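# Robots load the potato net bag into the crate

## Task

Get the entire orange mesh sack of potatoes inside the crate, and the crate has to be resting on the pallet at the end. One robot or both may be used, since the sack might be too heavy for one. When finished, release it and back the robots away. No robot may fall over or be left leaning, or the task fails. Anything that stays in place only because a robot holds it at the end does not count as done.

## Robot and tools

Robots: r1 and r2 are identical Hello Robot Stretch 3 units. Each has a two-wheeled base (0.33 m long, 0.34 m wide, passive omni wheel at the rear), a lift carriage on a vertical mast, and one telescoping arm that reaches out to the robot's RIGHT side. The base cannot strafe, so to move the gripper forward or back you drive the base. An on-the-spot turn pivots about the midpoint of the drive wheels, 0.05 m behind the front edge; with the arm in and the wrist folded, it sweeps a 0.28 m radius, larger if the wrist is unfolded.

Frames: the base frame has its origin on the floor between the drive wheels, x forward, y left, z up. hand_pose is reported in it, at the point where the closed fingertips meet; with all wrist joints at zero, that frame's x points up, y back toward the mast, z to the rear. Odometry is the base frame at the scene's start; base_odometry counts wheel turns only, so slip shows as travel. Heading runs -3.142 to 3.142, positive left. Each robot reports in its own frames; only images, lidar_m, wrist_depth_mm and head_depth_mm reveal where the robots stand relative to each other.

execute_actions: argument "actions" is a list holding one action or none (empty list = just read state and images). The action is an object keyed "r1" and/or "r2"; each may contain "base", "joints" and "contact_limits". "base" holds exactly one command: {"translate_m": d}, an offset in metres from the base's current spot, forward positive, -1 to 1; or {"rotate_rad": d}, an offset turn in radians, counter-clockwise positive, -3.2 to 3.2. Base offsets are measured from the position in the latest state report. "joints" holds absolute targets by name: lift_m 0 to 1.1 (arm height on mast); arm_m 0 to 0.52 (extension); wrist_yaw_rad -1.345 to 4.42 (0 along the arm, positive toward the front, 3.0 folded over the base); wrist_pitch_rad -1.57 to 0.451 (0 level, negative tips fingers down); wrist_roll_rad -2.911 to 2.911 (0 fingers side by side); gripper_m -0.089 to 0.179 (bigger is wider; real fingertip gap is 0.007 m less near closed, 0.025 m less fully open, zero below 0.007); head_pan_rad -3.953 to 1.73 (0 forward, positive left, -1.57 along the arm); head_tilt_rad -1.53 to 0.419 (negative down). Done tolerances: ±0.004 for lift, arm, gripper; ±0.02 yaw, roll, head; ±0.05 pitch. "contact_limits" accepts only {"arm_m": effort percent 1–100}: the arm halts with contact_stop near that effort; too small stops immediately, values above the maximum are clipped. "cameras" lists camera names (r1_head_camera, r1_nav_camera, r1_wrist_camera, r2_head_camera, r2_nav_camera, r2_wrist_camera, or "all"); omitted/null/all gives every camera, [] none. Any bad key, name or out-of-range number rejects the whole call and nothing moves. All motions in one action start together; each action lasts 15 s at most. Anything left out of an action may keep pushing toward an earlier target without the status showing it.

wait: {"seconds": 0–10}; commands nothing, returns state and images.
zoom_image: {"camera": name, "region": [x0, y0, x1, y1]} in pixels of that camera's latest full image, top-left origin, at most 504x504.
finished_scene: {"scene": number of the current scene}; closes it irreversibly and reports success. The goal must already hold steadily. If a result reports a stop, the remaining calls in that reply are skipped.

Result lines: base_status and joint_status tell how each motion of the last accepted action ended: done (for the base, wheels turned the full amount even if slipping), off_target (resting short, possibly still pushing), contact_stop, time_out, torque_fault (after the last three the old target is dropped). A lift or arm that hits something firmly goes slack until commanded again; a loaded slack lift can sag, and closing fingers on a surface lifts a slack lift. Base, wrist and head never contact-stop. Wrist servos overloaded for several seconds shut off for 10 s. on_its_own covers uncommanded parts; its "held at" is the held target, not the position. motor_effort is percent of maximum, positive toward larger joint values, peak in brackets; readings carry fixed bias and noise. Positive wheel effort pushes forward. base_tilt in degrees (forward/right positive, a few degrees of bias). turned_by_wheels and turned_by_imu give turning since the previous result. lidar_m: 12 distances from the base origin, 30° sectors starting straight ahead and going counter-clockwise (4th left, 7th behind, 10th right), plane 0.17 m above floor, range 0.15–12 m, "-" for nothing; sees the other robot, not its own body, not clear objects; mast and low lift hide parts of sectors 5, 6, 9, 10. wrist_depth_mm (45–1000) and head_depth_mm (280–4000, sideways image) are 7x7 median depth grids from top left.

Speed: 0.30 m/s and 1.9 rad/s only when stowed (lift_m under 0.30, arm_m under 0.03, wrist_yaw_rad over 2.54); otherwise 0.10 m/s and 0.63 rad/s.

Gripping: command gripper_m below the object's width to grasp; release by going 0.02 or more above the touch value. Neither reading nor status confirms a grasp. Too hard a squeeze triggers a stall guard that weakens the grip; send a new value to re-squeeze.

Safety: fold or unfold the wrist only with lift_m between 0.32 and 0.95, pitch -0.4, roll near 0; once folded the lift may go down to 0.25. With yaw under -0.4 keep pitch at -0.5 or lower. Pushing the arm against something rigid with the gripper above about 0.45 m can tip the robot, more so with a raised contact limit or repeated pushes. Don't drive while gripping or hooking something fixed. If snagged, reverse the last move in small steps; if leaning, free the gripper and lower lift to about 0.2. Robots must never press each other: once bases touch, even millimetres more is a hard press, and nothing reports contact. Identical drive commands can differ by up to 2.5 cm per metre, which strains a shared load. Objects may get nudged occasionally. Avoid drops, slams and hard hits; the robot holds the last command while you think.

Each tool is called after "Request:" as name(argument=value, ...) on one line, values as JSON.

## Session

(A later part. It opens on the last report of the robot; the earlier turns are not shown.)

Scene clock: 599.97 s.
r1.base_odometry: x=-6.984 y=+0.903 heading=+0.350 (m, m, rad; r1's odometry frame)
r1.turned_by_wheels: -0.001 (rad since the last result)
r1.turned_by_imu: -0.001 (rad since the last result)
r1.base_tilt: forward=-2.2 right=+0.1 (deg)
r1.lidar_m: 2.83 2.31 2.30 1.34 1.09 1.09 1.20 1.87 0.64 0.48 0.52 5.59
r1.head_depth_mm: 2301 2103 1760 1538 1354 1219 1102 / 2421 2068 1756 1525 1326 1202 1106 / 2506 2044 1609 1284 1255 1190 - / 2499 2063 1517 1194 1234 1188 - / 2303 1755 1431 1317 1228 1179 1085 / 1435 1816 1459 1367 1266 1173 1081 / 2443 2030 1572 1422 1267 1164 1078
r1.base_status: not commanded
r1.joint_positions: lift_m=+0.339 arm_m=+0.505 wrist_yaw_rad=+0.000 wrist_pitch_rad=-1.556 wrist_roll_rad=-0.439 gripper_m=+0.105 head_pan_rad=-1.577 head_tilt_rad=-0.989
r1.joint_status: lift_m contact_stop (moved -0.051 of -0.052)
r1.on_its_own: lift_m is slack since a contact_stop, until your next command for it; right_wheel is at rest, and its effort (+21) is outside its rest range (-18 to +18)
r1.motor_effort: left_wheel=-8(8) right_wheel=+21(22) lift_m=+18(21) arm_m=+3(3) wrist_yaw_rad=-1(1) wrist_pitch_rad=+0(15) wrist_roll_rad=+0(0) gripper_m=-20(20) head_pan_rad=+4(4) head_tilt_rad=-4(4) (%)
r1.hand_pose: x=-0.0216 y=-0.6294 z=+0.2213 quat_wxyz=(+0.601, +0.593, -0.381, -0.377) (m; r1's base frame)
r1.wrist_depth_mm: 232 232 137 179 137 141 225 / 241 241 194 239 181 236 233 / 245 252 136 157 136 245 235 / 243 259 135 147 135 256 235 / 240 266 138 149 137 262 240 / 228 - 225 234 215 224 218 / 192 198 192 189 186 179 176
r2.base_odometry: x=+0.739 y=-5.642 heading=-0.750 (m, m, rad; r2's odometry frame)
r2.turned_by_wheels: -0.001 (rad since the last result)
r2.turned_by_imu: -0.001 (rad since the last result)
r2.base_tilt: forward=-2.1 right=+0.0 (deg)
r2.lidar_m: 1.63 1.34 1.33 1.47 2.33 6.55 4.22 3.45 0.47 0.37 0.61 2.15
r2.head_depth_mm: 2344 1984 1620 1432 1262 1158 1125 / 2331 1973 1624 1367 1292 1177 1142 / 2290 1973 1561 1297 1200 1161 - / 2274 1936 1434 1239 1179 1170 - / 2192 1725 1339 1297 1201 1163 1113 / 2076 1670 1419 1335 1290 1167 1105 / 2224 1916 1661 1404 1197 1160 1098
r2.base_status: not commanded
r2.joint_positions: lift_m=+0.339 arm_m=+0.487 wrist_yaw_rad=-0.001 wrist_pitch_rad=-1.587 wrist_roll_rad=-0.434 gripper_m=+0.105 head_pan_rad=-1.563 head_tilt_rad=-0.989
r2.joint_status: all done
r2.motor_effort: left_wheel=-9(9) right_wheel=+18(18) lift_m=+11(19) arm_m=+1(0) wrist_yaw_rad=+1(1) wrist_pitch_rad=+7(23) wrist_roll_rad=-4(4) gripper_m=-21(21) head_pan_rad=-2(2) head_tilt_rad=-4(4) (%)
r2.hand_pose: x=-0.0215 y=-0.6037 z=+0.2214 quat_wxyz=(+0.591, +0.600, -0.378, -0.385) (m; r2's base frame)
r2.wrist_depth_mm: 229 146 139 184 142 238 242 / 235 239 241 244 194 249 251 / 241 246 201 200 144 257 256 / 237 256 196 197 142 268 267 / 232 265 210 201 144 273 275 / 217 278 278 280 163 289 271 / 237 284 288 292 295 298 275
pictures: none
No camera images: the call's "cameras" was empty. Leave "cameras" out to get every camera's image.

Request:
execute_actions(actions=[{"r1": {"joints": {"gripper_m": 0.179, "lift_m": 0.345}}, "r2": {"joints": {"gripper_m": 0.179, "lift_m": 0.345}}}], cameras=[])

Request:
execute_actions(actions=[{"r1": {"joints": {"lift_m": 0.55}}, "r2": {"joints": {"lift_m": 0.55}}}], cameras=[])

Request:
execute_actions(actions=[{"r1": {"joints": {"arm_m": 0.0}}, "r2": {"joints": {"arm_m": 0.0}}}], cameras=["r1_head_camera", "r2_head_camera"])

Scene clock: 605.83 s.
r1.base_odometry: x=-6.984 y=+0.903 heading=+0.351 (m, m, rad; r1's odometry frame)
r1.turned_by_wheels: +0.001 (rad since the last result)
r1.turned_by_imu: +0.003 (rad since the last result)
r1.base_tilt: forward=-2.1 right=+0.2 (deg)
r1.lidar_m: 2.83 2.31 2.30 1.35 1.10 1.09 1.20 1.88 0.64 0.48 0.52 5.53
r1.head_depth_mm: 2300 2099 1788 1534 1354 1213 1100 / 2434 2079 1745 1538 1331 1193 1115 / 2500 2061 1625 1278 1252 1206 - / 2470 2046 1510 1185 1229 1186 - / 2333 1766 1427 1310 1223 1174 1092 / 1432 1797 1446 1371 1270 1179 1086 / 2416 2009 1583 1416 1260 1157 1077
r1.base_status: not commanded
r1.joint_positions: lift_m=+0.345 arm_m=+0.505 wrist_yaw_rad=+0.000 wrist_pitch_rad=-1.550 wrist_roll_rad=-0.439 gripper_m=+0.179 head_pan_rad=-1.577 head_tilt_rad=-0.989
r1.joint_status: all done
r1.motor_effort: left_wheel=+1(8) right_wheel=-1(21) lift_m=+26(27) arm_m=+3(3) wrist_yaw_rad=+0(0) wrist_pitch_rad=-2(2) wrist_roll_rad=+0(0) gripper_m=+3(87) head_pan_rad=+4(4) head_tilt_rad=-4(4) (%)
r1.hand_pose: x=-0.0216 y=-0.6310 z=+0.2266 quat_wxyz=(+0.603, +0.591, -0.383, -0.376) (m; r1's base frame)
r1.wrist_depth_mm: 237 238 139 184 141 232 230 / 246 247 192 202 162 240 234 / 244 254 141 200 138 248 240 / 243 263 137 152 135 259 239 / 229 273 138 151 136 269 239 / - 253 231 239 150 239 221 / 206 201 197 193 189 187 176
r2.base_odometry: x=+0.739 y=-5.642 heading=-0.749 (m, m, rad; r2's odometry frame)
r2.turned_by_wheels: +0.001 (rad since the last result)
r2.turned_by_imu: +0.002 (rad since the last result)
r2.base_tilt: forward=-2.1 right=+0.1 (deg)
r2.lidar_m: 1.62 1.33 1.32 1.47 2.33 6.58 4.19 3.45 0.47 0.37 0.61 2.15
r2.head_depth_mm: 2333 1984 1619 1434 1266 1154 1130 / 2297 1978 1614 1358 1290 1187 1134 / 2306 1960 1564 1298 1190 1154 - / 2273 1932 1436 1256 1182 1165 - / 2156 1710 1322 1297 1203 1169 1116 / 2134 1716 1411 1329 1295 1174 1112 / 2225 1871 1649 1413 1198 1156 1099
r2.base_status: not commanded
r2.joint_positions: lift_m=+0.345 arm_m=+0.487 wrist_yaw_rad=-0.002 wrist_pitch_rad=-1.568 wrist_roll_rad=-0.435 gripper_m=+0.179 head_pan_rad=-1.563 head_tilt_rad=-0.989
r2.joint_status: all done
r2.motor_effort: left_wheel=+3(8) right_wheel=-5(18) lift_m=+27(25) arm_m=+1(1) wrist_yaw_rad=+2(2) wrist_pitch_rad=-1(7) wrist_roll_rad=-3(5) gripper_m=+3(85) head_pan_rad=-2(3) head_tilt_rad=-4(4) (%)
r2.hand_pose: x=-0.0215 y=-0.6085 z=+0.2270 quat_wxyz=(+0.597, +0.595, -0.381, -0.381) (m; r2's base frame)
r2.wrist_depth_mm: 235 234 143 190 146 247 248 / 241 245 165 207 162 256 255 / 239 253 254 252 149 264 264 / 237 260 198 197 144 272 270 / 222 269 198 198 144 280 278 / - 278 281 283 149 292 259 / 231 286 291 296 299 306 302
pictures: none
No camera images: the call's "cameras" was empty. Leave "cameras" out to get every camera's image.

Scene clock: 608.53 s.
r1.base_odometry: x=-6.984 y=+0.903 heading=+0.350 (m, m, rad; r1's odometry frame)
r1.turned_by_wheels: +0.000 (rad since the last result)
r1.turned_by_imu: +0.001 (rad since the last result)
r1.base_tilt: forward=-2.1 right=+0.1 (deg)
r1.lidar_m: 2.84 2.32 2.29 1.34 1.10 1.09 1.20 1.88 0.64 0.48 0.52 5.56
r1.head_depth_mm: 2301 2046 1763 1536 1353 1217 1097 / 2415 2071 1762 1531 1343 1232 - / 2490 2114 1758 1283 1246 1190 - / 2479 2089 - 1280 1232 1192 - / 2379 1183 1503 1307 1222 1181 1090 / 1052 1796 1458 1371 1263 1177 1088 / 2411 2014 1581 1415 1257 1157 1083
r1.base_status: not commanded
r1.joint_positions: lift_m=+0.550 arm_m=+0.505 wrist_yaw_rad=+0.000 wrist_pitch_rad=-1.550 wrist_roll_rad=-0.439 gripper_m=+0.179 head_pan_rad=-1.577 head_tilt_rad=-0.989
r1.joint_status: all done
r1.motor_effort: left_wheel=+0(0) right_wheel=+1(2) lift_m=+23(29) arm_m=+3(3) wrist_yaw_rad=+0(0) wrist_pitch_rad=-2(1) wrist_roll_rad=+0(0) gripper_m=+1(3) head_pan_rad=+4(4) head_tilt_rad=-4(4) (%)
r1.hand_pose: x=-0.0216 y=-0.6310 z=+0.4318 quat_wxyz=(+0.603, +0.591, -0.383, -0.376) (m; r1's base frame)
r1.wrist_depth_mm: 495 357 433 379 422 351 428 / 461 344 446 386 438 353 562 / 462 345 466 351 454 362 575 / 493 349 480 372 461 365 598 / 500 361 382 362 344 338 619 / - 520 519 530 511 666 648 / 671 668 550 535 536 686 672
r2.base_odometry: x=+0.739 y=-5.642 heading=-0.749 (m, m, rad; r2's odometry frame)
r2.turned_by_wheels: +0.000 (rad since the last result)
r2.turned_by_imu: +0.000 (rad since the last result)
r2.base_tilt: forward=-2.1 right=+0.0 (deg)
r2.lidar_m: 1.62 1.34 1.32 1.47 2.33 6.57 4.18 3.44 0.47 0.37 0.61 2.15
r2.head_depth_mm: 2323 1976 1621 1420 1266 1163 1124 / 2304 1954 1618 1380 1317 1201 - / 2296 2007 1313 1347 1291 1196 - / 2274 1995 - 1280 1176 1169 - / 2230 1692 1379 1294 1207 1165 1113 / 919 1769 1402 1333 1293 1173 1099 / 2219 1885 1652 1403 1201 1157 1101
r2.base_status: not commanded
r2.joint_positions: lift_m=+0.550 arm_m=+0.487 wrist_yaw_rad=-0.001 wrist_pitch_rad=-1.568 wrist_roll_rad=-0.436 gripper_m=+0.179 head_pan_rad=-1.563 head_tilt_rad=-0.989
r2.joint_status: all done
r2.motor_effort: left_wheel=+1(3) right_wheel=-1(6) lift_m=+25(30) arm_m=+0(1) wrist_yaw_rad=+1(1) wrist_pitch_rad=-1(1) wrist_roll_rad=-3(3) gripper_m=+0(3) head_pan_rad=-2(2) head_tilt_rad=-4(4) (%)
r2.hand_pose: x=-0.0215 y=-0.6085 z=+0.4321 quat_wxyz=(+0.597, +0.595, -0.381, -0.380) (m; r2's base frame)
r2.wrist_depth_mm: 353 372 430 387 442 383 306 / 436 365 442 394 458 391 475 / 452 355 463 407 474 403 489 / 473 350 473 422 487 409 503 / 484 367 494 496 509 482 665 / - 360 503 490 474 444 544 / 670 365 388 378 367 356 562
pictures: none
No camera images: the call's "cameras" was empty. Leave "cameras" out to get every camera's image.

Scene clock: 613.43 s.
r1.base_odometry: x=-6.984 y=+0.903 heading=+0.350 (m, m, rad; r1's odometry frame)
r1.turned_by_wheels: +0.000 (rad since the last result)
r1.turned_by_imu: +0.001 (rad since the last result)
r1.base_tilt: forward=-2.1 right=+0.1 (deg)
r1.lidar_m: 2.83 2.31 2.30 1.34 1.10 1.09 1.20 1.88 0.64 0.48 0.52 5.62
r1.head_depth_mm: 2320 2076 1758 1535 1352 1214 1099 / 2440 2094 1767 1524 1319 1226 - / 2484 2067 1606 1298 1229 - - / 2461 2046 1467 1276 1228 - - / 2309 1755 1493 1308 1231 1172 1091 / 2424 1924 1456 1373 1271 1180 1086 / 2444 2016 1578 1409 1268 1160 1081
r1.base_status: not commanded
r1.joint_positions: lift_m=+0.550 arm_m=+0.001 wrist_yaw_rad=+0.000 wrist_pitch_rad=-1.550 wrist_roll_rad=-0.439 gripper_m=+0.179 head_pan_rad=-1.577 head_tilt_rad=-0.989
r1.joint_status: all done
r1.motor_effort: left_wheel=+0(0) right_wheel=+1(1) lift_m=+23(23) arm_m=-2(2) wrist_yaw_rad=+0(1) wrist_pitch_rad=-2(2) wrist_roll_rad=+0(0) gripper_m=+1(0) head_pan_rad=+4(4) head_tilt_rad=-4(4) (%)
r1.hand_pose: x=-0.0216 y=-0.1271 z=+0.4318 quat_wxyz=(+0.603, +0.591, -0.383, -0.376) (m; r1's base frame)
r1.wrist_depth_mm: 557 562 568 457 551 436 432 / 569 580 573 583 479 453 566 / 590 579 604 580 593 563 583 / 601 620 617 - - 592 605 / 642 630 626 - - 634 623 / - 667 674 - - 645 642 / 674 674 672 - 680 669 651
r2.base_odometry: x=+0.739 y=-5.642 heading=-0.749 (m, m, rad; r2's odometry frame)
r2.turned_by_wheels: +0.000 (rad since the last result)
r2.turned_by_imu: +0.001 (rad since the last result)
r2.base_tilt: forward=-2.1 right=+0.0 (deg)
r2.lidar_m: 1.62 1.33 1.32 1.47 2.33 6.56 4.17 3.44 0.47 0.37 0.61 2.15
r2.head_depth_mm: 2343 1963 1621 1423 1257 1150 1122 / 2294 1978 1615 1363 1288 1218 - / 2314 1940 1541 1317 1227 - - / 2309 1961 1448 1288 1181 - - / 2138 1735 1398 1304 1204 1164 1098 / 2221 1775 1419 1334 1300 1167 1106 / 2247 1910 1664 1403 1201 1167 1106
r2.base_status: not commanded
r2.joint_positions: lift_m=+0.550 arm_m=+0.000 wrist_yaw_rad=+0.000 wrist_pitch_rad=-1.568 wrist_roll_rad=-0.436 gripper_m=+0.179 head_pan_rad=-1.563 head_tilt_rad=-0.989
r2.joint_status: all done
r2.motor_effort: left_wheel=+2(1) right_wheel=-1(2) lift_m=+25(25) arm_m=-5(6) wrist_yaw_rad=+0(1) wrist_pitch_rad=-1(1) wrist_roll_rad=-2(3) gripper_m=+0(0) head_pan_rad=-2(2) head_tilt_rad=-5(5) (%)
r2.hand_pose: x=-0.0216 y=-0.1220 z=+0.4321 quat_wxyz=(+0.597, +0.596, -0.380, -0.380) (m; r2's base frame)
r2.wrist_depth_mm: 549 554 556 469 448 462 573 / 564 571 577 582 483 468 590 / 587 589 592 596 607 506 496 / 604 602 607 - 633 627 559 / 613 624 631 - - 654 674 / - 647 - - 679 679 682 / 654 664 682 - 694 709 720
pictures: r1_head_camera (sideways: a quarter turn clockwise sets it upright), r2_head_camera (sideways: a quarter turn clockwise sets it upright)
Images, in order (width x height): r1_head_camera 896x504, r2_head_camera 896x504.

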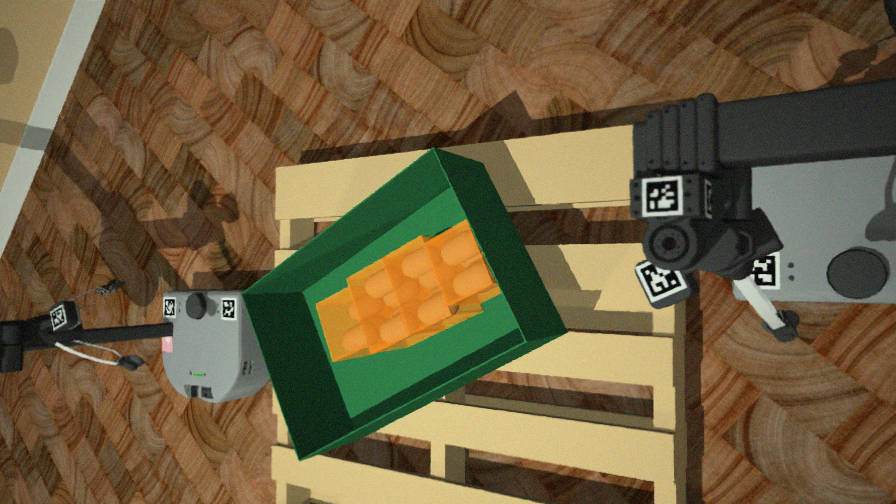

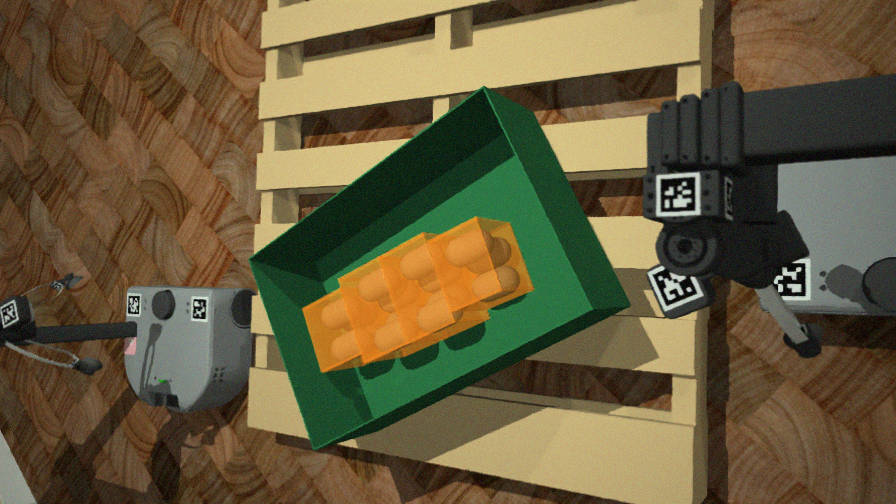

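The bag is fully inside the crate, the crate is still on the pallet, and both arms are retracted and clear.

Request:
finished_scene(scene=1)

The scene is finished: the task was done.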